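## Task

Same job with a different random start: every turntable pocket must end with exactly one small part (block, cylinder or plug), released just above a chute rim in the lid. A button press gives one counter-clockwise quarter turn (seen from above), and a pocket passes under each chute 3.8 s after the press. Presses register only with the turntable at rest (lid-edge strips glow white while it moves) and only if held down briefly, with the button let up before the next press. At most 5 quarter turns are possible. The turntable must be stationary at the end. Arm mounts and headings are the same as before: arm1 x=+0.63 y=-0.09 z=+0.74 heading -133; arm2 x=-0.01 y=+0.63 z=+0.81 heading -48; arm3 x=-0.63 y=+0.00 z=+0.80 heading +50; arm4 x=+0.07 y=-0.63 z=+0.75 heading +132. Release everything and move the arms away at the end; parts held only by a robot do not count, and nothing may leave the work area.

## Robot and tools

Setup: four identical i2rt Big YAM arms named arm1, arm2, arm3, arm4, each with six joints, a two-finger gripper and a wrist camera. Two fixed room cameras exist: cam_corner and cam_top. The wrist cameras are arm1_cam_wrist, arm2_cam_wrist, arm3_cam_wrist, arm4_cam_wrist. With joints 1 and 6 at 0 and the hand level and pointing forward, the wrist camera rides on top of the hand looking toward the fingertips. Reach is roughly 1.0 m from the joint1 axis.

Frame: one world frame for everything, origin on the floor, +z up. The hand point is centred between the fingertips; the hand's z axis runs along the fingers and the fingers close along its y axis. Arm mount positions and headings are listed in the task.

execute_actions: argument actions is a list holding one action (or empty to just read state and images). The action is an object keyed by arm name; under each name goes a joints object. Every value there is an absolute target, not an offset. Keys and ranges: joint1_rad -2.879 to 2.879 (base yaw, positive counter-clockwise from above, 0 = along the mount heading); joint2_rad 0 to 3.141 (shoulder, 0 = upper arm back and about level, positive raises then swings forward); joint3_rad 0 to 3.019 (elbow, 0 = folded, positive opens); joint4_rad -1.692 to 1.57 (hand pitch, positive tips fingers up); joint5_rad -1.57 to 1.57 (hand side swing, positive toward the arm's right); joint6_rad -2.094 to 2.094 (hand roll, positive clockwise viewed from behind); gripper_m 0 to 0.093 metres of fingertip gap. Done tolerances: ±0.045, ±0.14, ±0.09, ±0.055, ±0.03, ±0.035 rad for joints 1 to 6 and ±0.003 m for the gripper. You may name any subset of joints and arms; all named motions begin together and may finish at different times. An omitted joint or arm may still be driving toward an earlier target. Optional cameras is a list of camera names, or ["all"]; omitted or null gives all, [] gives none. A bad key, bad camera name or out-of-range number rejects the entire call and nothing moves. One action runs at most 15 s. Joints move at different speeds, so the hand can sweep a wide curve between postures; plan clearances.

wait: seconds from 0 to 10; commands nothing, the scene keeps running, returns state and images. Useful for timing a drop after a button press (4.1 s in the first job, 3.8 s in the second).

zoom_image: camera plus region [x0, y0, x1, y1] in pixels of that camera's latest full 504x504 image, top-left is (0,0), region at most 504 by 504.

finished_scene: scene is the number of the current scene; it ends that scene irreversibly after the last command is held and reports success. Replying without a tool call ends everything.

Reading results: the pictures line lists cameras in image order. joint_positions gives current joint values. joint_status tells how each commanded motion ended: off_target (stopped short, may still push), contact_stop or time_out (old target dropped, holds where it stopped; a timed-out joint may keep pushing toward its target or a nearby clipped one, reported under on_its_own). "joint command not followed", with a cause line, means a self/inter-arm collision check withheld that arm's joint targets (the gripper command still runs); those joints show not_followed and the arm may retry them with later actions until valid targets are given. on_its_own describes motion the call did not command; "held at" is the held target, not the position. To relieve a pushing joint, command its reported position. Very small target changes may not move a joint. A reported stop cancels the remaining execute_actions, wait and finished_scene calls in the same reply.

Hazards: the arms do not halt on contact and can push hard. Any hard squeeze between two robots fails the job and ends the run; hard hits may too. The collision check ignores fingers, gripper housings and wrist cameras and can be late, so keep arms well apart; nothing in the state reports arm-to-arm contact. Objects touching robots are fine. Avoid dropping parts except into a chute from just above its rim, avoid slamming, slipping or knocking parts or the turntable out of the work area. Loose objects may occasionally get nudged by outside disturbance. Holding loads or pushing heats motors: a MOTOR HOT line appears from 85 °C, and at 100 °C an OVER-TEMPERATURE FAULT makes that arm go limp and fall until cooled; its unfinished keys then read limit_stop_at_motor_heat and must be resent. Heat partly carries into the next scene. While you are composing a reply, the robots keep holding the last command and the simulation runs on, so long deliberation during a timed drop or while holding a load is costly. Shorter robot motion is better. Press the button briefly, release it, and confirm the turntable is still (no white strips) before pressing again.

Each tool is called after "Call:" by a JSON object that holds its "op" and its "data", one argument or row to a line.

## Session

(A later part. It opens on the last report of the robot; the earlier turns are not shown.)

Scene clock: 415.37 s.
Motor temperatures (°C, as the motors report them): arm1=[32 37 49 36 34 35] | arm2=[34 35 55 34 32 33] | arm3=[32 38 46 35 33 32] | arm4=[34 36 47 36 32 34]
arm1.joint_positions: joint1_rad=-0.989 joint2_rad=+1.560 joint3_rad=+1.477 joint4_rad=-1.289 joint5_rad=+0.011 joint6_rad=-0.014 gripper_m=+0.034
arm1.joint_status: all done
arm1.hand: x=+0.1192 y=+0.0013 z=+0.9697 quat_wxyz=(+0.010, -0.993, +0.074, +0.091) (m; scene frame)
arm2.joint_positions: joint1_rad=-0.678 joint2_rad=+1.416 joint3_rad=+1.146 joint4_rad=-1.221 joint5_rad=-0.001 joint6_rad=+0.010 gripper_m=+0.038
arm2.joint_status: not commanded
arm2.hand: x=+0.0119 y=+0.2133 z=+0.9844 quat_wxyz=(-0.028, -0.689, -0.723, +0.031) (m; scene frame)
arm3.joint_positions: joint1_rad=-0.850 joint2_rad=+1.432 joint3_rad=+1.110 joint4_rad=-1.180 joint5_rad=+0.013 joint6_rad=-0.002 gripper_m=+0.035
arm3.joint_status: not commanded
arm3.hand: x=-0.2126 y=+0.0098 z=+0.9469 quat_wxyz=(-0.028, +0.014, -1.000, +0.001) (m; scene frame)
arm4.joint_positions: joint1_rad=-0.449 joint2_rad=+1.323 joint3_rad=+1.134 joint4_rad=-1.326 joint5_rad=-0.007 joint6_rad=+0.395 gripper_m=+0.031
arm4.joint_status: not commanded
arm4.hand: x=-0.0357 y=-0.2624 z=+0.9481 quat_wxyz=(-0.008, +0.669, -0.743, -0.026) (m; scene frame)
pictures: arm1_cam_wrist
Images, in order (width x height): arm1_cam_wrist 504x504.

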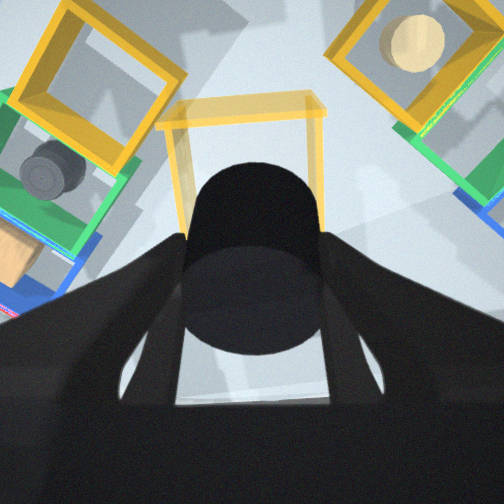

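Call:
{"op": "execute_actions", "data": {
  "actions": [
    {"arm2":{"joints":{"joint2_rad":1.55}}}
  ],
  "cameras": []
}}

Call:
{"op": "execute_actions", "data": {
  "actions": [
    {"arm2":{"joints":{"joint2_rad":1.3}}}
  ],
  "cameras": []
}}

Call:
{"op": "wait", "data": {
  "seconds": 1.79
}}

Call:
{"op": "execute_actions", "data": {
  "actions": [
    {"arm1":{"joints":{"gripper_m":0.065}},"arm4":{"joints":{"gripper_m":0.065}}}
  ],
  "cameras": ["arm1_cam_wrist","arm4_cam_wrist","cam_top"]
}}

Scene clock: 423.77 s.
Motor temperatures (°C, as the motors report them): arm1=[32 37 49 36 34 35] | arm2=[34 35 56 34 32 33] | arm3=[32 38 46 35 33 32] | arm4=[34 36 47 36 32 34]
arm1.joint_positions: joint1_rad=-0.989 joint2_rad=+1.560 joint3_rad=+1.477 joint4_rad=-1.289 joint5_rad=+0.011 joint6_rad=-0.014 gripper_m=+0.034
arm1.joint_status: not commanded
arm1.hand: x=+0.1192 y=+0.0013 z=+0.9697 quat_wxyz=(+0.010, -0.993, +0.074, +0.091) (m; scene frame)
arm2.joint_positions: joint1_rad=-0.678 joint2_rad=+1.524 joint3_rad=+1.168 joint4_rad=-1.222 joint5_rad=-0.002 joint6_rad=+0.010 gripper_m=+0.038
arm2.joint_status: all done
arm2.hand: x=+0.0123 y=+0.2031 z=+0.9495 quat_wxyz=(+0.003, -0.690, -0.724, +0.001) (m; scene frame)
arm3.joint_positions: joint1_rad=-0.850 joint2_rad=+1.432 joint3_rad=+1.110 joint4_rad=-1.180 joint5_rad=+0.013 joint6_rad=-0.002 gripper_m=+0.035
arm3.joint_status: not commanded
arm3.hand: x=-0.2126 y=+0.0098 z=+0.9469 quat_wxyz=(-0.028, +0.014, -1.000, +0.001) (m; scene frame)
arm4.joint_positions: joint1_rad=-0.449 joint2_rad=+1.323 joint3_rad=+1.134 joint4_rad=-1.326 joint5_rad=-0.007 joint6_rad=+0.395 gripper_m=+0.031
arm4.joint_status: not commanded
arm4.hand: x=-0.0357 y=-0.2624 z=+0.9481 quat_wxyz=(-0.008, +0.669, -0.743, -0.026) (m; scene frame)
pictures: none
No camera images: the call's "cameras" was empty. Leave "cameras" out to get every camera's image.

Scene clock: 425.00 s.
Motor temperatures (°C, as the motors report them): arm1=[32 37 49 36 34 35] | arm2=[34 35 56 34 32 33] | arm3=[32 38 46 35 33 32] | arm4=[34 36 47 36 32 34]
arm1.joint_positions: joint1_rad=-0.989 joint2_rad=+1.560 joint3_rad=+1.477 joint4_rad=-1.289 joint5_rad=+0.011 joint6_rad=-0.014 gripper_m=+0.034
arm1.joint_status: not commanded
arm1.hand: x=+0.1192 y=+0.0013 z=+0.9697 quat_wxyz=(+0.010, -0.993, +0.074, +0.091) (m; scene frame)
arm2.joint_positions: joint1_rad=-0.678 joint2_rad=+1.294 joint3_rad=+1.168 joint4_rad=-1.222 joint5_rad=-0.002 joint6_rad=+0.010 gripper_m=+0.038
arm2.joint_status: all done
arm2.hand: x=+0.0123 y=+0.2148 z=+1.0418 quat_wxyz=(-0.081, -0.685, -0.720, +0.080) (m; scene frame)
arm3.joint_positions: joint1_rad=-0.850 joint2_rad=+1.432 joint3_rad=+1.110 joint4_rad=-1.180 joint5_rad=+0.013 joint6_rad=-0.002 gripper_m=+0.035
arm3.joint_status: not commanded
arm3.hand: x=-0.2126 y=+0.0098 z=+0.9469 quat_wxyz=(-0.028, +0.014, -1.000, +0.001) (m; scene frame)
arm4.joint_positions: joint1_rad=-0.449 joint2_rad=+1.323 joint3_rad=+1.134 joint4_rad=-1.326 joint5_rad=-0.007 joint6_rad=+0.395 gripper_m=+0.031
arm4.joint_status: not commanded
arm4.hand: x=-0.0357 y=-0.2624 z=+0.9481 quat_wxyz=(-0.008, +0.669, -0.743, -0.026) (m; scene frame)
pictures: none
No camera images: the call's "cameras" was empty. Leave "cameras" out to get every camera's image.

Scene clock: 426.80 s.
Motor temperatures (°C, as the motors report them): arm1=[32 37 49 36 34 35] | arm2=[34 35 55 35 32 33] | arm3=[32 38 46 35 33 32] | arm4=[34 36 47 36 32 34]
arm1.joint_positions: joint1_rad=-0.989 joint2_rad=+1.560 joint3_rad=+1.477 joint4_rad=-1.289 joint5_rad=+0.011 joint6_rad=-0.014 gripper_m=+0.034
arm1.joint_status: not commanded
arm1.hand: x=+0.1192 y=+0.0013 z=+0.9697 quat_wxyz=(+0.010, -0.993, +0.074, +0.091) (m; scene frame)
arm2.joint_positions: joint1_rad=-0.678 joint2_rad=+1.294 joint3_rad=+1.168 joint4_rad=-1.222 joint5_rad=-0.002 joint6_rad=+0.010 gripper_m=+0.038
arm2.joint_status: all done
arm2.hand: x=+0.0123 y=+0.2148 z=+1.0418 quat_wxyz=(-0.081, -0.685, -0.720, +0.080) (m; scene frame)
arm3.joint_positions: joint1_rad=-0.850 joint2_rad=+1.432 joint3_rad=+1.110 joint4_rad=-1.180 joint5_rad=+0.013 joint6_rad=-0.002 gripper_m=+0.035
arm3.joint_status: not commanded
arm3.hand: x=-0.2126 y=+0.0098 z=+0.9469 quat_wxyz=(-0.028, +0.014, -1.000, +0.001) (m; scene frame)
arm4.joint_positions: joint1_rad=-0.449 joint2_rad=+1.323 joint3_rad=+1.134 joint4_rad=-1.326 joint5_rad=-0.007 joint6_rad=+0.395 gripper_m=+0.031
arm4.joint_status: not commanded
arm4.hand: x=-0.0357 y=-0.2624 z=+0.9481 quat_wxyz=(-0.008, +0.669, -0.743, -0.026) (m; scene frame)
wait: 1.80 s; at rest by 0.27 s
pictures: arm1_cam_wrist, arm2_cam_wrist, arm3_cam_wrist, arm4_cam_wrist, cam_corner, cam_top
Images, in order (width x height): arm1_cam_wrist 504x504, arm2_cam_wrist 504x504, arm3_cam_wrist 504x504, arm4_cam_wrist 504x504, cam_corner 504x504, cam_top 504x504.

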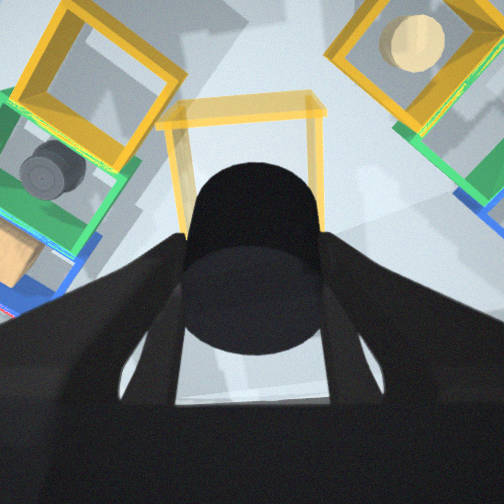

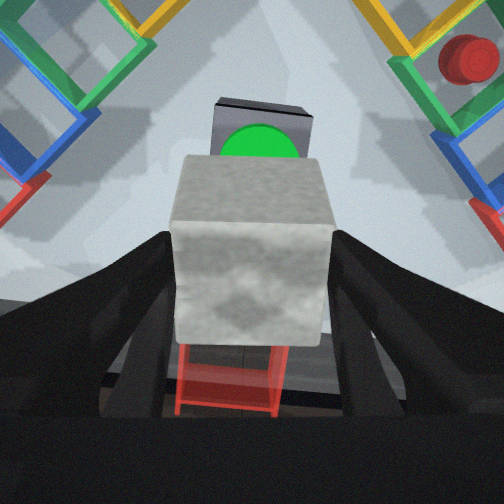

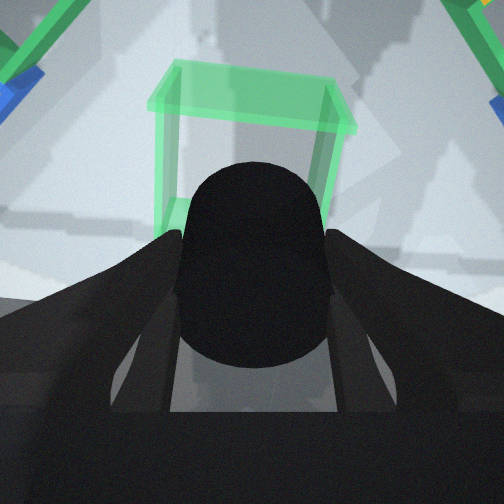

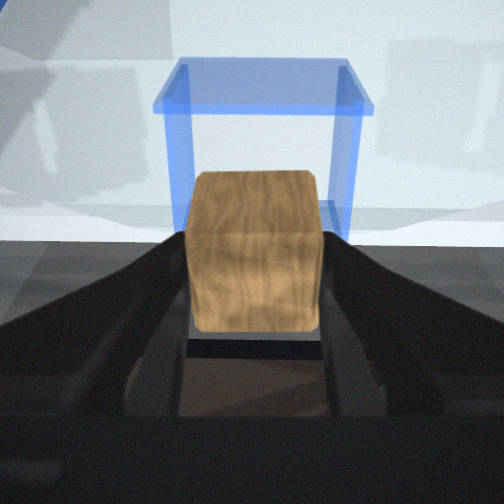

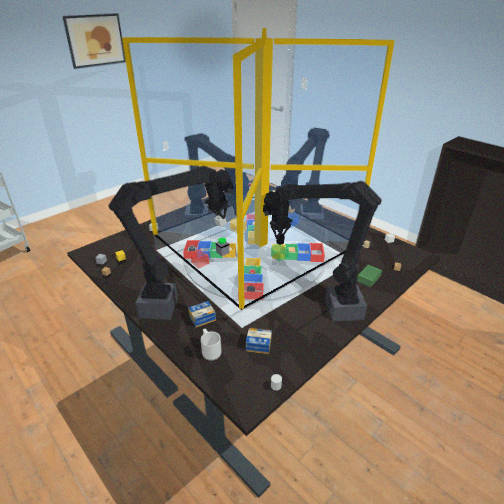

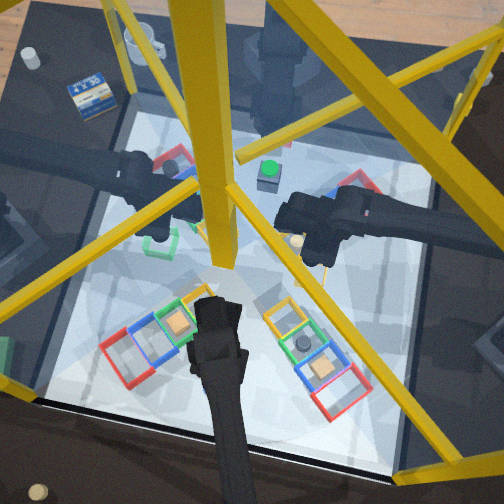

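Scene clock: 427.40 s.
Motor temperatures (°C, as the motors report them): arm1=[32 37 49 36 34 35] | arm2=[34 35 55 35 32 33] | arm3=[32 38 46 35 33 32] | arm4=[34 36 47 36 32 34]
arm1.joint_positions: joint1_rad=-0.989 joint2_rad=+1.560 joint3_rad=+1.477 joint4_rad=-1.289 joint5_rad=+0.011 joint6_rad=-0.014 gripper_m=+0.065
arm1.joint_status: all done
arm1.hand: x=+0.1192 y=+0.0013 z=+0.9697 quat_wxyz=(+0.010, -0.993, +0.074, +0.091) (m; scene frame)
arm2.joint_positions: joint1_rad=-0.678 joint2_rad=+1.294 joint3_rad=+1.168 joint4_rad=-1.222 joint5_rad=-0.002 joint6_rad=+0.010 gripper_m=+0.038
arm2.joint_status: not commanded
arm2.hand: x=+0.0123 y=+0.2148 z=+1.0418 quat_wxyz=(-0.081, -0.685, -0.720, +0.080) (m; scene frame)
arm3.joint_positions: joint1_rad=-0.850 joint2_rad=+1.432 joint3_rad=+1.110 joint4_rad=-1.180 joint5_rad=+0.013 joint6_rad=-0.002 gripper_m=+0.035
arm3.joint_status: not commanded
arm3.hand: x=-0.2126 y=+0.0098 z=+0.9469 quat_wxyz=(-0.028, +0.014, -1.000, +0.001) (m; scene frame)
arm4.joint_positions: joint1_rad=-0.449 joint2_rad=+1.323 joint3_rad=+1.134 joint4_rad=-1.326 joint5_rad=-0.007 joint6_rad=+0.395 gripper_m=+0.065
arm4.joint_status: all done
arm4.hand: x=-0.0357 y=-0.2624 z=+0.9481 quat_wxyz=(-0.008, +0.669, -0.743, -0.026) (m; scene frame)
pictures: arm1_cam_wrist, arm4_cam_wrist, cam_top
Images, in order (width x height): arm1_cam_wrist 504x504, arm4_cam_wrist 504x504, cam_top 504x504.

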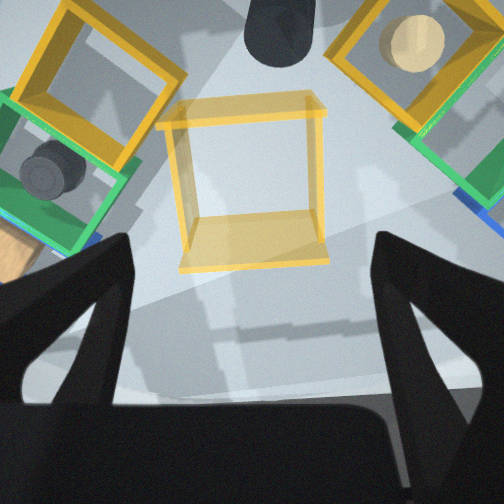

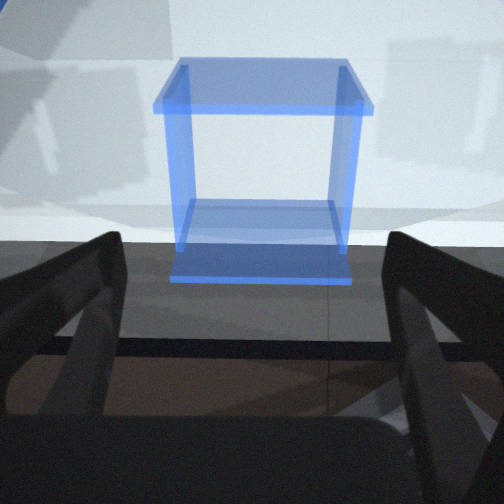

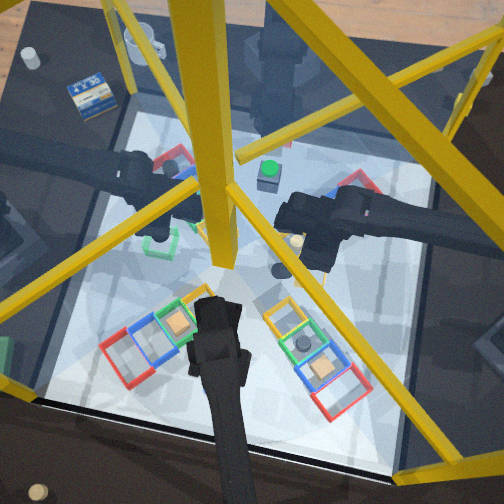

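Call:
{"op": "execute_actions", "data": {
  "actions": [
    {"arm1":{"joints":{"joint2_rad":0.8,"joint3_rad":1.25,"joint4_rad":-1.5,"gripper_m":0.07}},"arm4":{"joints":{"joint2_rad":0.738,"joint3_rad":1.2,"joint4_rad":-1.5,"joint6_rad":0,"gripper_m":0.07}}}
  ],
  "cameras": ["cam_top"]
}}

Call:
{"op": "execute_actions", "data": {
  "actions": [
    {"arm1":{"joints":{"joint1_rad":0.48}},"arm4":{"joints":{"joint1_rad":0.945}}}
  ],
  "cameras": ["arm1_cam_wrist","arm4_cam_wrist"]
}}

Call:
{"op": "execute_actions", "data": {
  "actions": [
    {"arm1":{"joints":{"joint2_rad":1.55,"joint3_rad":1.038,"joint4_rad":-0.89}},"arm4":{"joints":{"joint2_rad":1.85,"joint3_rad":1.485,"joint4_rad":-1.012}}}
  ],
  "cameras": ["arm1_cam_wrist","arm4_cam_wrist"]
}}

Scene clock: 485.23 s.
Motor temperatures (°C, as the motors report them): arm1=[32 37 49 35 34 35] | arm2=[34 35 55 35 32 33] | arm3=[32 38 46 35 33 32] | arm4=[34 36 48 36 32 34]
arm1.joint_positions: joint1_rad=-0.989 joint2_rad=+0.792 joint3_rad=+1.255 joint4_rad=-1.485 joint5_rad=+0.011 joint6_rad=-0.014 gripper_m=+0.070
arm1.joint_status: all done
arm1.hand: x=+0.3542 y=-0.0356 z=+1.1447 quat_wxyz=(+0.025, -0.962, +0.074, +0.262) (m; scene frame)
arm2.joint_positions: joint1_rad=-0.678 joint2_rad=+1.294 joint3_rad=+1.168 joint4_rad=-1.222 joint5_rad=-0.002 joint6_rad=+0.010 gripper_m=+0.038
arm2.joint_status: not commanded
arm2.hand: x=+0.0123 y=+0.2148 z=+1.0418 quat_wxyz=(-0.081, -0.685, -0.720, +0.080) (m; scene frame)
arm3.joint_positions: joint1_rad=-0.850 joint2_rad=+1.432 joint3_rad=+1.110 joint4_rad=-1.180 joint5_rad=+0.013 joint6_rad=-0.002 gripper_m=+0.035
arm3.joint_status: not commanded
arm3.hand: x=-0.2126 y=+0.0098 z=+0.9469 quat_wxyz=(-0.028, +0.014, -1.000, +0.001) (m; scene frame)
arm4.joint_positions: joint1_rad=-0.449 joint2_rad=+0.731 joint3_rad=+1.162 joint4_rad=-1.494 joint5_rad=-0.007 joint6_rad=+0.015 gripper_m=+0.070
arm4.joint_status: all done
arm4.hand: x=+0.0021 y=-0.3882 z=+1.1302 quat_wxyz=(-0.145, +0.773, -0.583, -0.204) (m; scene frame)
pictures: cam_top
Images, in order (width x height): cam_top 504x504.

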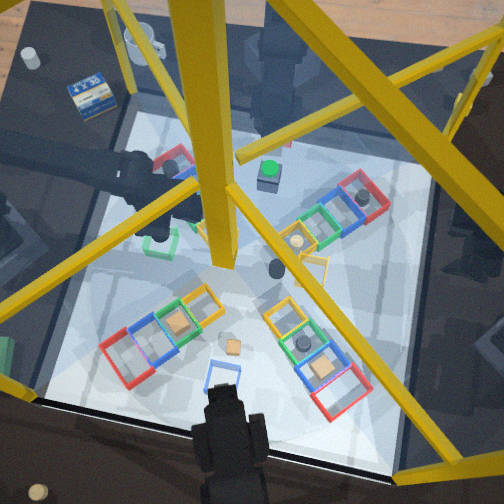

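Scene clock: 486.97 s.
Motor temperatures (°C, as the motors report them): arm1=[32 37 49 35 34 35] | arm2=[34 35 55 35 32 33] | arm3=[32 38 46 35 33 32] | arm4=[34 36 48 36 32 34]
arm1.joint_positions: joint1_rad=+0.476 joint2_rad=+0.792 joint3_rad=+1.255 joint4_rad=-1.485 joint5_rad=+0.009 joint6_rad=-0.014 gripper_m=+0.070
arm1.joint_status: all done
arm1.hand: x=+0.5498 y=-0.3461 z=+1.1505 quat_wxyz=(-0.167, -0.763, -0.586, +0.217) (m; scene frame)
arm2.joint_positions: joint1_rad=-0.678 joint2_rad=+1.294 joint3_rad=+1.168 joint4_rad=-1.222 joint5_rad=-0.002 joint6_rad=+0.010 gripper_m=+0.038
arm2.joint_status: not commanded
arm2.hand: x=+0.0123 y=+0.2148 z=+1.0418 quat_wxyz=(-0.081, -0.685, -0.720, +0.080) (m; scene frame)
arm3.joint_positions: joint1_rad=-0.850 joint2_rad=+1.432 joint3_rad=+1.110 joint4_rad=-1.180 joint5_rad=+0.013 joint6_rad=-0.002 gripper_m=+0.035
arm3.joint_status: not commanded
arm3.hand: x=-0.2126 y=+0.0098 z=+0.9469 quat_wxyz=(-0.028, +0.014, -1.000, +0.001) (m; scene frame)
arm4.joint_positions: joint1_rad=+0.935 joint2_rad=+0.731 joint3_rad=+1.162 joint4_rad=-1.494 joint5_rad=-0.007 joint6_rad=+0.013 gripper_m=+0.070
arm4.joint_status: all done
arm4.hand: x=-0.1754 y=-0.6564 z=+1.1307 quat_wxyz=(+0.019, +0.967, +0.045, -0.251) (m; scene frame)
pictures: arm1_cam_wrist, arm4_cam_wrist
Images, in order (width x height): arm1_cam_wrist 504x504, arm4_cam_wrist 504x504.

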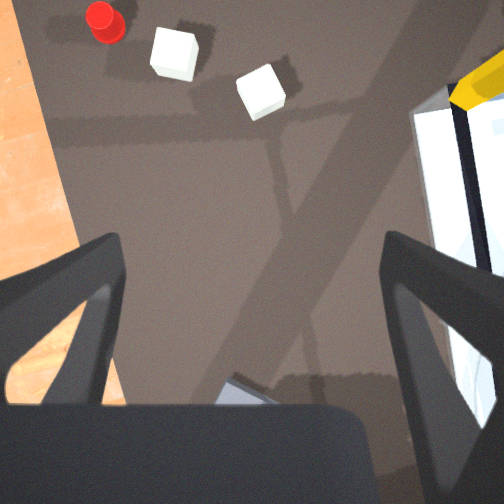

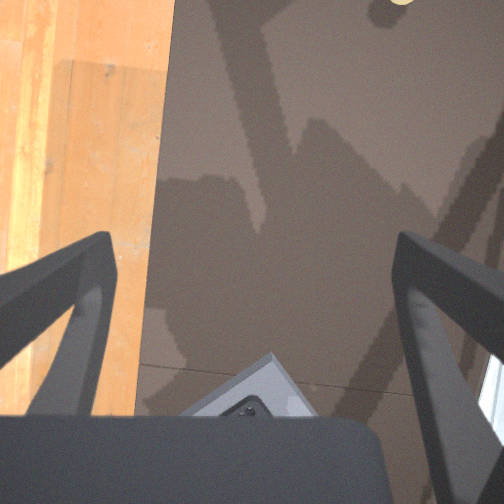

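Scene clock: 488.57 s.
Motor temperatures (°C, as the motors report them): arm1=[32 37 49 36 34 35] | arm2=[34 35 55 35 32 33] | arm3=[32 38 46 35 33 32] | arm4=[34 36 48 36 32 34]
arm1.joint_positions: joint1_rad=+0.476 joint2_rad=+1.539 joint3_rad=+1.046 joint4_rad=-0.907 joint5_rad=+0.009 joint6_rad=-0.014 gripper_m=+0.070
arm1.joint_status: all done
arm1.hand: x=+0.5061 y=-0.5245 z=+0.8313 quat_wxyz=(-0.056, -0.789, -0.609, +0.068) (m; scene frame)
arm2.joint_positions: joint1_rad=-0.678 joint2_rad=+1.294 joint3_rad=+1.168 joint4_rad=-1.222 joint5_rad=-0.002 joint6_rad=+0.010 gripper_m=+0.038
arm2.joint_status: not commanded
arm2.hand: x=+0.0123 y=+0.2148 z=+1.0418 quat_wxyz=(-0.081, -0.685, -0.720, +0.080) (m; scene frame)
arm3.joint_positions: joint1_rad=-0.850 joint2_rad=+1.432 joint3_rad=+1.110 joint4_rad=-1.180 joint5_rad=+0.013 joint6_rad=-0.002 gripper_m=+0.035
arm3.joint_status: not commanded
arm3.hand: x=-0.2126 y=+0.0098 z=+0.9469 quat_wxyz=(-0.028, +0.014, -1.000, +0.001) (m; scene frame)
arm4.joint_positions: joint1_rad=+0.935 joint2_rad=+1.876 joint3_rad=+1.473 joint4_rad=-1.021 joint5_rad=-0.007 joint6_rad=+0.013 gripper_m=+0.070
arm4.joint_status: all done
arm4.hand: x=-0.5096 y=-0.6919 z=+0.8306 quat_wxyz=(+0.009, +0.996, +0.046, -0.073) (m; scene frame)
pictures: arm1_cam_wrist, arm4_cam_wrist
Images, in order (width x height): arm1_cam_wrist 504x504, arm4_cam_wrist 504x504.

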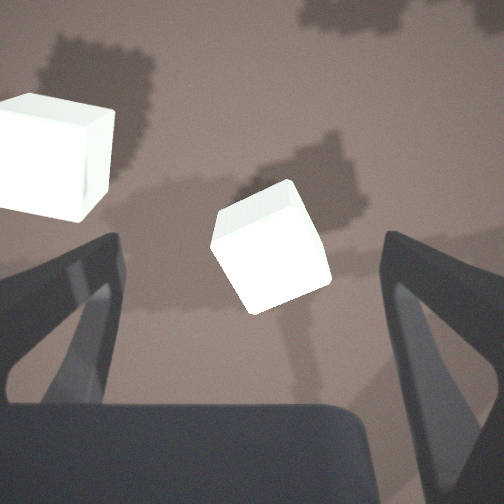

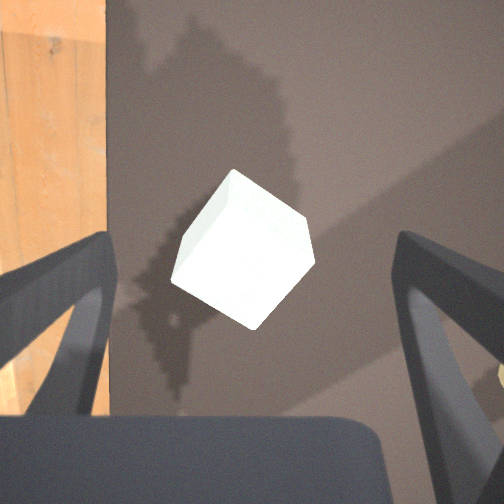

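Call:
{"op": "execute_actions", "data": {
  "actions": [
    {"arm1":{"joints":{"joint1_rad":0.45,"joint4_rad":-0.99,"joint6_rad":-0.41,"gripper_m":0.06}},"arm4":{"joints":{"joint4_rad":-1.116,"joint6_rad":0.59}}}
  ],
  "cameras": []
}}

Call:
{"op": "execute_actions", "data": {
  "actions": [
    {"arm1":{"joints":{"joint2_rad":1.71}},"arm4":{"joints":{"joint2_rad":1.995}}}
  ],
  "cameras": ["arm1_cam_wrist","arm4_cam_wrist"]
}}

Scene clock: 513.90 s.
Motor temperatures (°C, as the motors report them): arm1=[32 37 48 36 34 35] | arm2=[34 35 55 35 32 33] | arm3=[32 38 46 35 33 32] | arm4=[34 39 48 36 32 34]
arm1.joint_positions: joint1_rad=+0.455 joint2_rad=+1.539 joint3_rad=+1.046 joint4_rad=-0.974 joint5_rad=+0.009 joint6_rad=-0.401 gripper_m=+0.060
arm1.joint_status: all done
arm1.hand: x=+0.5016 y=-0.5063 z=+0.8289 quat_wxyz=(-0.026, -0.666, -0.744, +0.048) (m; scene frame)
arm2.joint_positions: joint1_rad=-0.678 joint2_rad=+1.294 joint3_rad=+1.168 joint4_rad=-1.222 joint5_rad=-0.002 joint6_rad=+0.010 gripper_m=+0.038
arm2.joint_status: not commanded
arm2.hand: x=+0.0123 y=+0.2148 z=+1.0418 quat_wxyz=(-0.081, -0.685, -0.720, +0.080) (m; scene frame)
arm3.joint_positions: joint1_rad=-0.850 joint2_rad=+1.432 joint3_rad=+1.110 joint4_rad=-1.180 joint5_rad=+0.013 joint6_rad=-0.002 gripper_m=+0.035
arm3.joint_status: not commanded
arm3.hand: x=-0.2126 y=+0.0098 z=+0.9469 quat_wxyz=(-0.028, +0.014, -1.000, +0.001) (m; scene frame)
arm4.joint_positions: joint1_rad=+0.935 joint2_rad=+1.876 joint3_rad=+1.473 joint4_rad=-1.106 joint5_rad=-0.007 joint6_rad=+0.575 gripper_m=+0.070
arm4.joint_status: all done
arm4.hand: x=-0.4889 y=-0.6897 z=+0.8284 quat_wxyz=(+0.015, +0.972, -0.233, -0.028) (m; scene frame)
pictures: none
No camera images: the call's "cameras" was empty. Leave "cameras" out to get every camera's image.

Scene clock: 515.10 s.
Motor temperatures (°C, as the motors report them): arm1=[32 37 47 36 34 35] | arm2=[34 35 55 35 32 33] | arm3=[32 39 46 35 33 32] | arm4=[34 39 48 36 32 34]
arm1.joint_positions: joint1_rad=+0.455 joint2_rad=+1.711 joint3_rad=+1.043 joint4_rad=-0.975 joint5_rad=+0.009 joint6_rad=-0.402 gripper_m=+0.060
arm1.joint_status: all done
arm1.hand: x=+0.5070 y=-0.4920 z=+0.7573 quat_wxyz=(+0.011, -0.665, -0.746, -0.031) (m; scene frame)
arm2.joint_positions: joint1_rad=-0.678 joint2_rad=+1.294 joint3_rad=+1.168 joint4_rad=-1.222 joint5_rad=-0.002 joint6_rad=+0.010 gripper_m=+0.038
arm2.joint_status: not commanded
arm2.hand: x=+0.0123 y=+0.2148 z=+1.0418 quat_wxyz=(-0.081, -0.685, -0.720, +0.080) (m; scene frame)
arm3.joint_positions: joint1_rad=-0.850 joint2_rad=+1.432 joint3_rad=+1.110 joint4_rad=-1.180 joint5_rad=+0.013 joint6_rad=-0.002 gripper_m=+0.035
arm3.joint_status: not commanded
arm3.hand: x=-0.2126 y=+0.0098 z=+0.9469 quat_wxyz=(-0.028, +0.014, -1.000, +0.001) (m; scene frame)
arm4.joint_positions: joint1_rad=+0.935 joint2_rad=+2.011 joint3_rad=+1.473 joint4_rad=-1.107 joint5_rad=-0.007 joint6_rad=+0.575 gripper_m=+0.070
arm4.joint_status: all done
arm4.hand: x=-0.4765 y=-0.6886 z=+0.7553 quat_wxyz=(-0.008, +0.972, -0.233, +0.036) (m; scene frame)
pictures: arm1_cam_wrist, arm4_cam_wrist
Images, in order (width x height): arm1_cam_wrist 504x504, arm4_cam_wrist 504x504.

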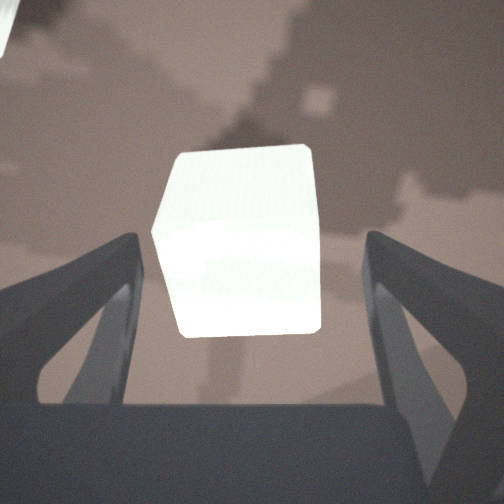

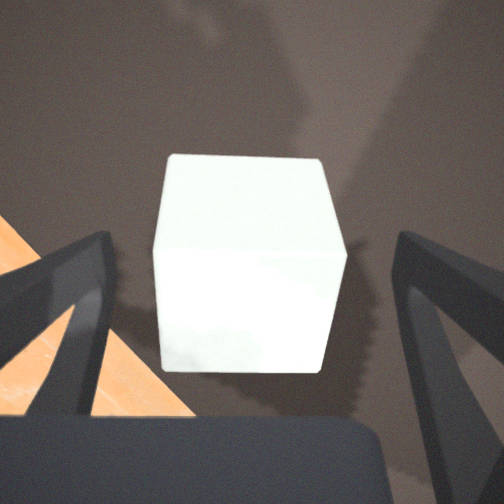

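Call:
{"op": "execute_actions", "data": {
  "actions": [
    {"arm1":{"joints":{"gripper_m":0.015}},"arm4":{"joints":{"gripper_m":0.018}}}
  ],
  "cameras": []
}}

Call:
{"op": "execute_actions", "data": {
  "actions": [
    {"arm1":{"joints":{"joint2_rad":1.35}},"arm4":{"joints":{"joint2_rad":1.65}}}
  ],
  "cameras": []
}}

Call:
{"op": "execute_actions", "data": {
  "actions": [
    {"arm1":{"joints":{"joint2_rad":0.738,"joint3_rad":1.207,"joint4_rad":-1.5}},"arm4":{"joints":{"joint2_rad":0.738,"joint3_rad":1.207,"joint4_rad":-1.5}}}
  ],
  "cameras": []
}}

Call:
{"op": "execute_actions", "data": {
  "actions": [
    {"arm1":{"joints":{"joint1_rad":-0.993,"joint3_rad":1.3,"joint6_rad":-0.08}},"arm4":{"joints":{"joint1_rad":-0.455,"joint6_rad":0.395}}}
  ],
  "cameras": []
}}

Call:
{"op": "execute_actions", "data": {
  "actions": [
    {"arm1":{"joints":{"joint2_rad":1.55,"joint3_rad":1.485,"joint4_rad":-1.275}},"arm4":{"joints":{"joint2_rad":1.29,"joint3_rad":1.139,"joint4_rad":-1.317}},"arm2":{"joints":{"joint2_rad":1.41,"joint3_rad":1.14,"joint4_rad":-1.24}}}
  ],
  "cameras": ["arm1_cam_wrist","arm2_cam_wrist","arm4_cam_wrist"]
}}

Scene clock: 523.10 s.
Motor temperatures (°C, as the motors report them): arm1=[32 37 47 36 34 35] | arm2=[34 35 55 35 32 33] | arm3=[32 39 46 35 33 32] | arm4=[34 39 47 36 32 34]
arm1.joint_positions: joint1_rad=+0.455 joint2_rad=+1.711 joint3_rad=+1.043 joint4_rad=-0.975 joint5_rad=+0.010 joint6_rad=-0.402 gripper_m=+0.039
arm1.joint_status: gripper_m off_target (ended at +0.039, target +0.015)
arm1.hand: x=+0.5070 y=-0.4919 z=+0.7573 quat_wxyz=(+0.011, -0.665, -0.746, -0.031) (m; scene frame)
arm2.joint_positions: joint1_rad=-0.678 joint2_rad=+1.294 joint3_rad=+1.168 joint4_rad=-1.222 joint5_rad=-0.002 joint6_rad=+0.010 gripper_m=+0.038
arm2.joint_status: not commanded
arm2.hand: x=+0.0123 y=+0.2148 z=+1.0418 quat_wxyz=(-0.081, -0.685, -0.720, +0.080) (m; scene frame)
arm3.joint_positions: joint1_rad=-0.850 joint2_rad=+1.432 joint3_rad=+1.110 joint4_rad=-1.180 joint5_rad=+0.013 joint6_rad=-0.002 gripper_m=+0.035
arm3.joint_status: not commanded
arm3.hand: x=-0.2126 y=+0.0098 z=+0.9469 quat_wxyz=(-0.028, +0.014, -1.000, +0.001) (m; scene frame)
arm4.joint_positions: joint1_rad=+0.935 joint2_rad=+2.011 joint3_rad=+1.473 joint4_rad=-1.107 joint5_rad=-0.007 joint6_rad=+0.576 gripper_m=+0.039
arm4.joint_status: gripper_m off_target (ended at +0.039, target +0.018)
arm4.hand: x=-0.4765 y=-0.6885 z=+0.7553 quat_wxyz=(-0.008, +0.972, -0.233, +0.036) (m; scene frame)
pictures: none
No camera images: the call's "cameras" was empty. Leave "cameras" out to get every camera's image.

Scene clock: 524.50 s.
Motor temperatures (°C, as the motors report them): arm1=[32 37 47 36 34 35] | arm2=[34 35 55 35 32 33] | arm3=[32 39 46 35 33 32] | arm4=[34 39 47 36 32 34]
arm1.joint_positions: joint1_rad=+0.455 joint2_rad=+1.333 joint3_rad=+1.043 joint4_rad=-0.976 joint5_rad=+0.010 joint6_rad=-0.402 gripper_m=+0.039
arm1.joint_status: all done
arm1.hand: x=+0.5007 y=-0.5042 z=+0.9139 quat_wxyz=(-0.069, -0.659, -0.736, +0.139) (m; scene frame)
arm2.joint_positions: joint1_rad=-0.678 joint2_rad=+1.294 joint3_rad=+1.168 joint4_rad=-1.222 joint5_rad=-0.002 joint6_rad=+0.010 gripper_m=+0.038
arm2.joint_status: not commanded
arm2.hand: x=+0.0123 y=+0.2148 z=+1.0418 quat_wxyz=(-0.081, -0.685, -0.720, +0.080) (m; scene frame)
arm3.joint_positions: joint1_rad=-0.850 joint2_rad=+1.432 joint3_rad=+1.110 joint4_rad=-1.180 joint5_rad=+0.013 joint6_rad=-0.002 gripper_m=+0.035
arm3.joint_status: not commanded
arm3.hand: x=-0.2126 y=+0.0098 z=+0.9469 quat_wxyz=(-0.028, +0.014, -1.000, +0.001) (m; scene frame)
arm4.joint_positions: joint1_rad=+0.935 joint2_rad=+1.653 joint3_rad=+1.473 joint4_rad=-1.109 joint5_rad=-0.007 joint6_rad=+0.576 gripper_m=+0.039
arm4.joint_status: all done
arm4.hand: x=-0.4866 y=-0.6893 z=+0.9502 quat_wxyz=(+0.051, +0.963, -0.231, -0.131) (m; scene frame)
pictures: none
No camera images: the call's "cameras" was empty. Leave "cameras" out to get every camera's image.

Scene clock: 526.07 s.
Motor temperatures (°C, as the motors report them): arm1=[32 37 48 36 34 35] | arm2=[34 35 55 35 32 33] | arm3=[32 39 46 35 33 32] | arm4=[34 39 47 36 32 34]
arm1.joint_positions: joint1_rad=+0.455 joint2_rad=+0.736 joint3_rad=+1.183 joint4_rad=-1.486 joint5_rad=+0.010 joint6_rad=-0.402 gripper_m=+0.039
arm1.joint_status: all done
arm1.hand: x=+0.5498 y=-0.3269 z=+1.1304 quat_wxyz=(-0.116, -0.644, -0.717, +0.239) (m; scene frame)
arm2.joint_positions: joint1_rad=-0.678 joint2_rad=+1.294 joint3_rad=+1.168 joint4_rad=-1.222 joint5_rad=-0.002 joint6_rad=+0.010 gripper_m=+0.038
arm2.joint_status: not commanded
arm2.hand: x=+0.0123 y=+0.2148 z=+1.0418 quat_wxyz=(-0.081, -0.685, -0.720, +0.080) (m; scene frame)
arm3.joint_positions: joint1_rad=-0.850 joint2_rad=+1.432 joint3_rad=+1.110 joint4_rad=-1.180 joint5_rad=+0.013 joint6_rad=-0.002 gripper_m=+0.035
arm3.joint_status: not commanded
arm3.hand: x=-0.2126 y=+0.0098 z=+0.9469 quat_wxyz=(-0.028, +0.014, -1.000, +0.001) (m; scene frame)
arm4.joint_positions: joint1_rad=+0.935 joint2_rad=+0.731 joint3_rad=+1.202 joint4_rad=-1.497 joint5_rad=-0.007 joint6_rad=+0.576 gripper_m=+0.039
arm4.joint_status: all done
arm4.hand: x=-0.1765 y=-0.6565 z=+1.1489 quat_wxyz=(+0.094, +0.937, -0.224, -0.252) (m; scene frame)
pictures: none
No camera images: the call's "cameras" was empty. Leave "cameras" out to get every camera's image.

Scene clock: 527.77 s.
Motor temperatures (°C, as the motors report them): arm1=[32 37 48 36 34 35] | arm2=[34 35 55 35 32 33] | arm3=[32 39 46 35 33 32] | arm4=[34 39 47 36 32 34]
arm1.joint_positions: joint1_rad=-0.989 joint2_rad=+0.738 joint3_rad=+1.257 joint4_rad=-1.487 joint5_rad=+0.011 joint6_rad=-0.088 gripper_m=+0.039
arm1.joint_status: all done
arm1.hand: x=+0.3697 y=-0.0380 z=+1.1589 quat_wxyz=(+0.038, -0.956, +0.038, +0.287) (m; scene frame)
arm2.joint_positions: joint1_rad=-0.678 joint2_rad=+1.294 joint3_rad=+1.168 joint4_rad=-1.222 joint5_rad=-0.002 joint6_rad=+0.010 gripper_m=+0.038
arm2.joint_status: not commanded
arm2.hand: x=+0.0123 y=+0.2148 z=+1.0418 quat_wxyz=(-0.081, -0.685, -0.720, +0.080) (m; scene frame)
arm3.joint_positions: joint1_rad=-0.850 joint2_rad=+1.432 joint3_rad=+1.110 joint4_rad=-1.180 joint5_rad=+0.013 joint6_rad=-0.002 gripper_m=+0.035
arm3.joint_status: not commanded
arm3.hand: x=-0.2126 y=+0.0098 z=+0.9469 quat_wxyz=(-0.028, +0.014, -1.000, +0.001) (m; scene frame)
arm4.joint_positions: joint1_rad=-0.446 joint2_rad=+0.734 joint3_rad=+1.202 joint4_rad=-1.497 joint5_rad=-0.007 joint6_rad=+0.410 gripper_m=+0.039
arm4.joint_status: all done
arm4.hand: x=+0.0007 y=-0.3867 z=+1.1478 quat_wxyz=(-0.109, +0.641, -0.719, -0.244) (m; scene frame)
pictures: none
No camera images: the call's "cameras" was empty. Leave "cameras" out to get every camera's image.

Scene clock: 529.33 s.
Motor temperatures (°C, as the motors report them): arm1=[32 37 48 36 34 35] | arm2=[34 35 55 35 32 33] | arm3=[32 39 46 35 33 32] | arm4=[34 38 47 36 32 34]
arm1.joint_positions: joint1_rad=-0.989 joint2_rad=+1.562 joint3_rad=+1.475 joint4_rad=-1.289 joint5_rad=+0.011 joint6_rad=-0.088 gripper_m=+0.039
arm1.joint_status: all done
arm1.hand: x=+0.1194 y=+0.0012 z=+0.9683 quat_wxyz=(+0.013, -0.995, +0.038, +0.089) (m; scene frame)
arm2.joint_positions: joint1_rad=-0.678 joint2_rad=+1.416 joint3_rad=+1.131 joint4_rad=-1.230 joint5_rad=-0.002 joint6_rad=+0.010 gripper_m=+0.038
arm2.joint_status: all done
arm2.hand: x=+0.0115 y=+0.2204 z=+0.9785 quat_wxyz=(-0.020, -0.689, -0.724, +0.023) (m; scene frame)
arm3.joint_positions: joint1_rad=-0.850 joint2_rad=+1.432 joint3_rad=+1.110 joint4_rad=-1.180 joint5_rad=+0.013 joint6_rad=-0.002 gripper_m=+0.035
arm3.joint_status: not commanded
arm3.hand: x=-0.2126 y=+0.0098 z=+0.9469 quat_wxyz=(-0.028, +0.014, -1.000, +0.001) (m; scene frame)
arm4.joint_positions: joint1_rad=-0.446 joint2_rad=+1.312 joint3_rad=+1.132 joint4_rad=-1.327 joint5_rad=-0.007 joint6_rad=+0.410 gripper_m=+0.039
arm4.joint_status: all done
arm4.hand: x=-0.0365 y=-0.2643 z=+0.9516 quat_wxyz=(-0.010, +0.665, -0.746, -0.030) (m; scene frame)
pictures: arm1_cam_wrist, arm2_cam_wrist, arm4_cam_wrist
Images, in order (width x height): arm1_cam_wrist 504x504, arm2_cam_wrist 504x504, arm4_cam_wrist 504x504.

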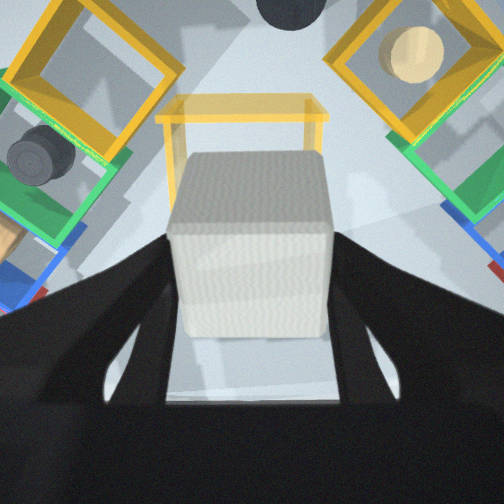

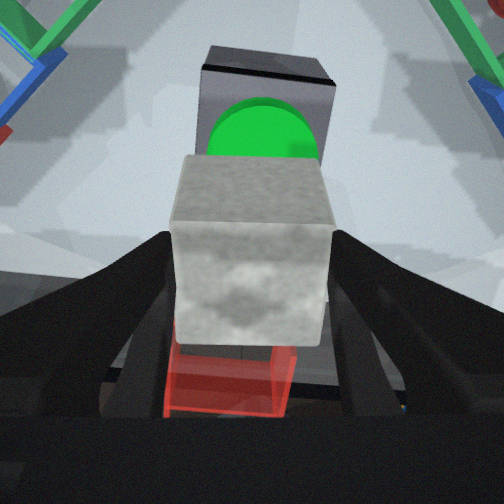

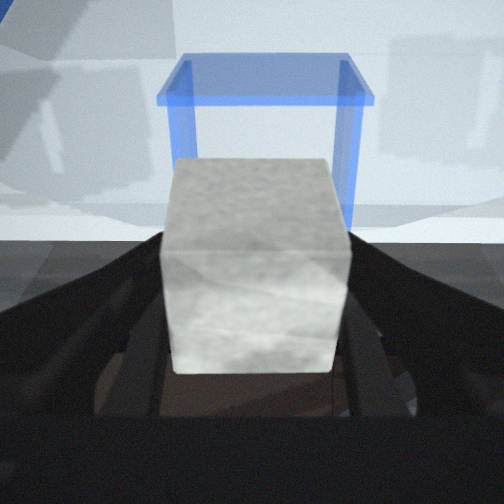

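Call:
{"op": "execute_actions", "data": {
  "actions": [
    {"arm1":{"joints":{"joint2_rad":1.625,"joint3_rad":1.585,"joint4_rad":-1.412}},"arm4":{"joints":{"joint1_rad":-0.462,"joint2_rad":1.365,"joint3_rad":1.245,"joint4_rad":-1.457}}}
  ],
  "cameras": ["arm1_cam_wrist","arm4_cam_wrist"]
}}

Scene clock: 549.30 s.
Motor temperatures (°C, as the motors report them): arm1=[32 38 49 36 34 35] | arm2=[34 35 54 34 32 33] | arm3=[32 39 46 35 33 32] | arm4=[34 38 48 36 32 34]
arm1.joint_positions: joint1_rad=-0.989 joint2_rad=+1.602 joint3_rad=+1.530 joint4_rad=-1.396 joint5_rad=+0.011 joint6_rad=-0.088 gripper_m=+0.039
arm1.joint_status: all done
arm1.hand: x=+0.1261 y=+0.0001 z=+0.9675 quat_wxyz=(+0.007, -0.998, +0.037, +0.043) (m; scene frame)
arm2.joint_positions: joint1_rad=-0.678 joint2_rad=+1.416 joint3_rad=+1.131 joint4_rad=-1.230 joint5_rad=-0.002 joint6_rad=+0.010 gripper_m=+0.038
arm2.joint_status: not commanded
arm2.hand: x=+0.0115 y=+0.2204 z=+0.9785 quat_wxyz=(-0.020, -0.689, -0.724, +0.023) (m; scene frame)
arm3.joint_positions: joint1_rad=-0.850 joint2_rad=+1.432 joint3_rad=+1.110 joint4_rad=-1.180 joint5_rad=+0.013 joint6_rad=-0.002 gripper_m=+0.035
arm3.joint_status: not commanded
arm3.hand: x=-0.2126 y=+0.0098 z=+0.9469 quat_wxyz=(-0.028, +0.014, -1.000, +0.001) (m; scene frame)
arm4.joint_positions: joint1_rad=-0.447 joint2_rad=+1.363 joint3_rad=+1.181 joint4_rad=-1.447 joint5_rad=-0.007 joint6_rad=+0.410 gripper_m=+0.039
arm4.joint_status: all done
arm4.hand: x=-0.0328 y=-0.2741 z=+0.9515 quat_wxyz=(+0.016, +0.664, -0.747, +0.026) (m; scene frame)
pictures: arm1_cam_wrist, arm4_cam_wrist
Images, in order (width x height): arm1_cam_wrist 504x504, arm4_cam_wrist 504x504.

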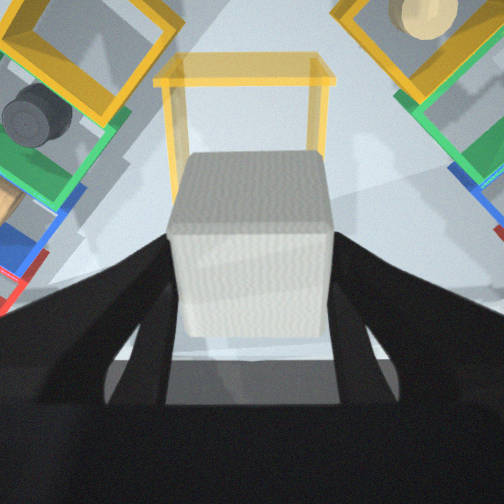

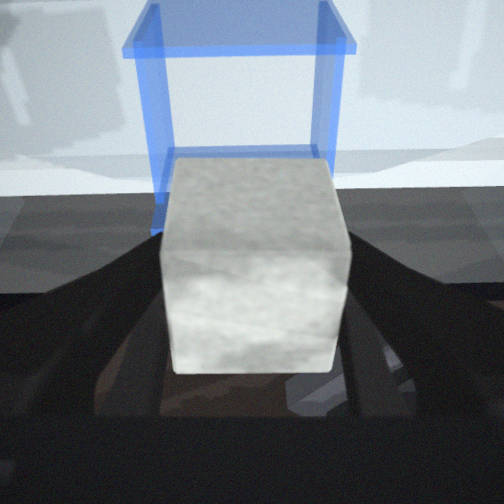

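Call:
{"op": "execute_actions", "data": {
  "actions": [
    {"arm1":{"joints":{"joint4_rad":-1.352}},"arm4":{"joints":{"joint4_rad":-1.385}}}
  ],
  "cameras": ["arm1_cam_wrist","arm4_cam_wrist"]
}}

Scene clock: 564.60 s.
Motor temperatures (°C, as the motors report them): arm1=[32 38 53 36 34 35] | arm2=[34 36 54 34 32 33] | arm3=[32 39 46 35 33 32] | arm4=[34 37 52 36 32 34]
arm1.joint_positions: joint1_rad=-0.989 joint2_rad=+1.602 joint3_rad=+1.530 joint4_rad=-1.370 joint5_rad=+0.011 joint6_rad=-0.088 gripper_m=+0.039
arm1.joint_status: all done
arm1.hand: x=+0.1199 y=+0.0012 z=+0.9681 quat_wxyz=(+0.009, -0.998, +0.037, +0.056) (m; scene frame)
arm2.joint_positions: joint1_rad=-0.678 joint2_rad=+1.416 joint3_rad=+1.131 joint4_rad=-1.230 joint5_rad=-0.002 joint6_rad=+0.010 gripper_m=+0.038
arm2.joint_status: not commanded
arm2.hand: x=+0.0115 y=+0.2204 z=+0.9785 quat_wxyz=(-0.020, -0.689, -0.724, +0.023) (m; scene frame)
arm3.joint_positions: joint1_rad=-0.850 joint2_rad=+1.432 joint3_rad=+1.110 joint4_rad=-1.180 joint5_rad=+0.013 joint6_rad=-0.002 gripper_m=+0.035
arm3.joint_status: not commanded
arm3.hand: x=-0.2126 y=+0.0098 z=+0.9469 quat_wxyz=(-0.028, +0.014, -1.000, +0.001) (m; scene frame)
arm4.joint_positions: joint1_rad=-0.447 joint2_rad=+1.363 joint3_rad=+1.181 joint4_rad=-1.397 joint5_rad=-0.007 joint6_rad=+0.410 gripper_m=+0.039
arm4.joint_status: all done
arm4.hand: x=-0.0363 y=-0.2625 z=+0.9511 quat_wxyz=(+0.006, +0.664, -0.747, +0.003) (m; scene frame)
pictures: arm1_cam_wrist, arm4_cam_wrist
Images, in order (width x height): arm1_cam_wrist 504x504, arm4_cam_wrist 504x504.

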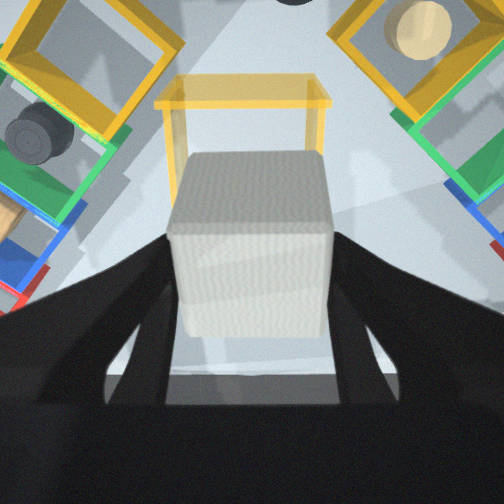

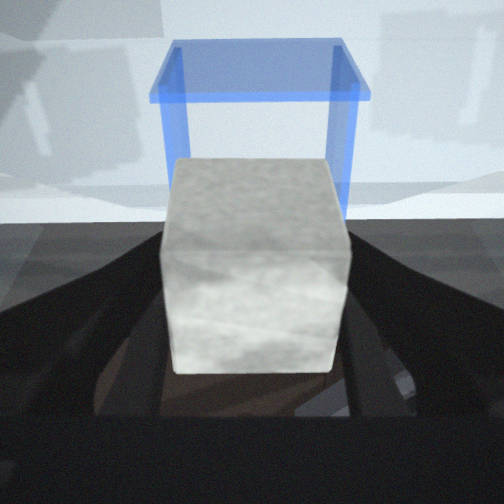

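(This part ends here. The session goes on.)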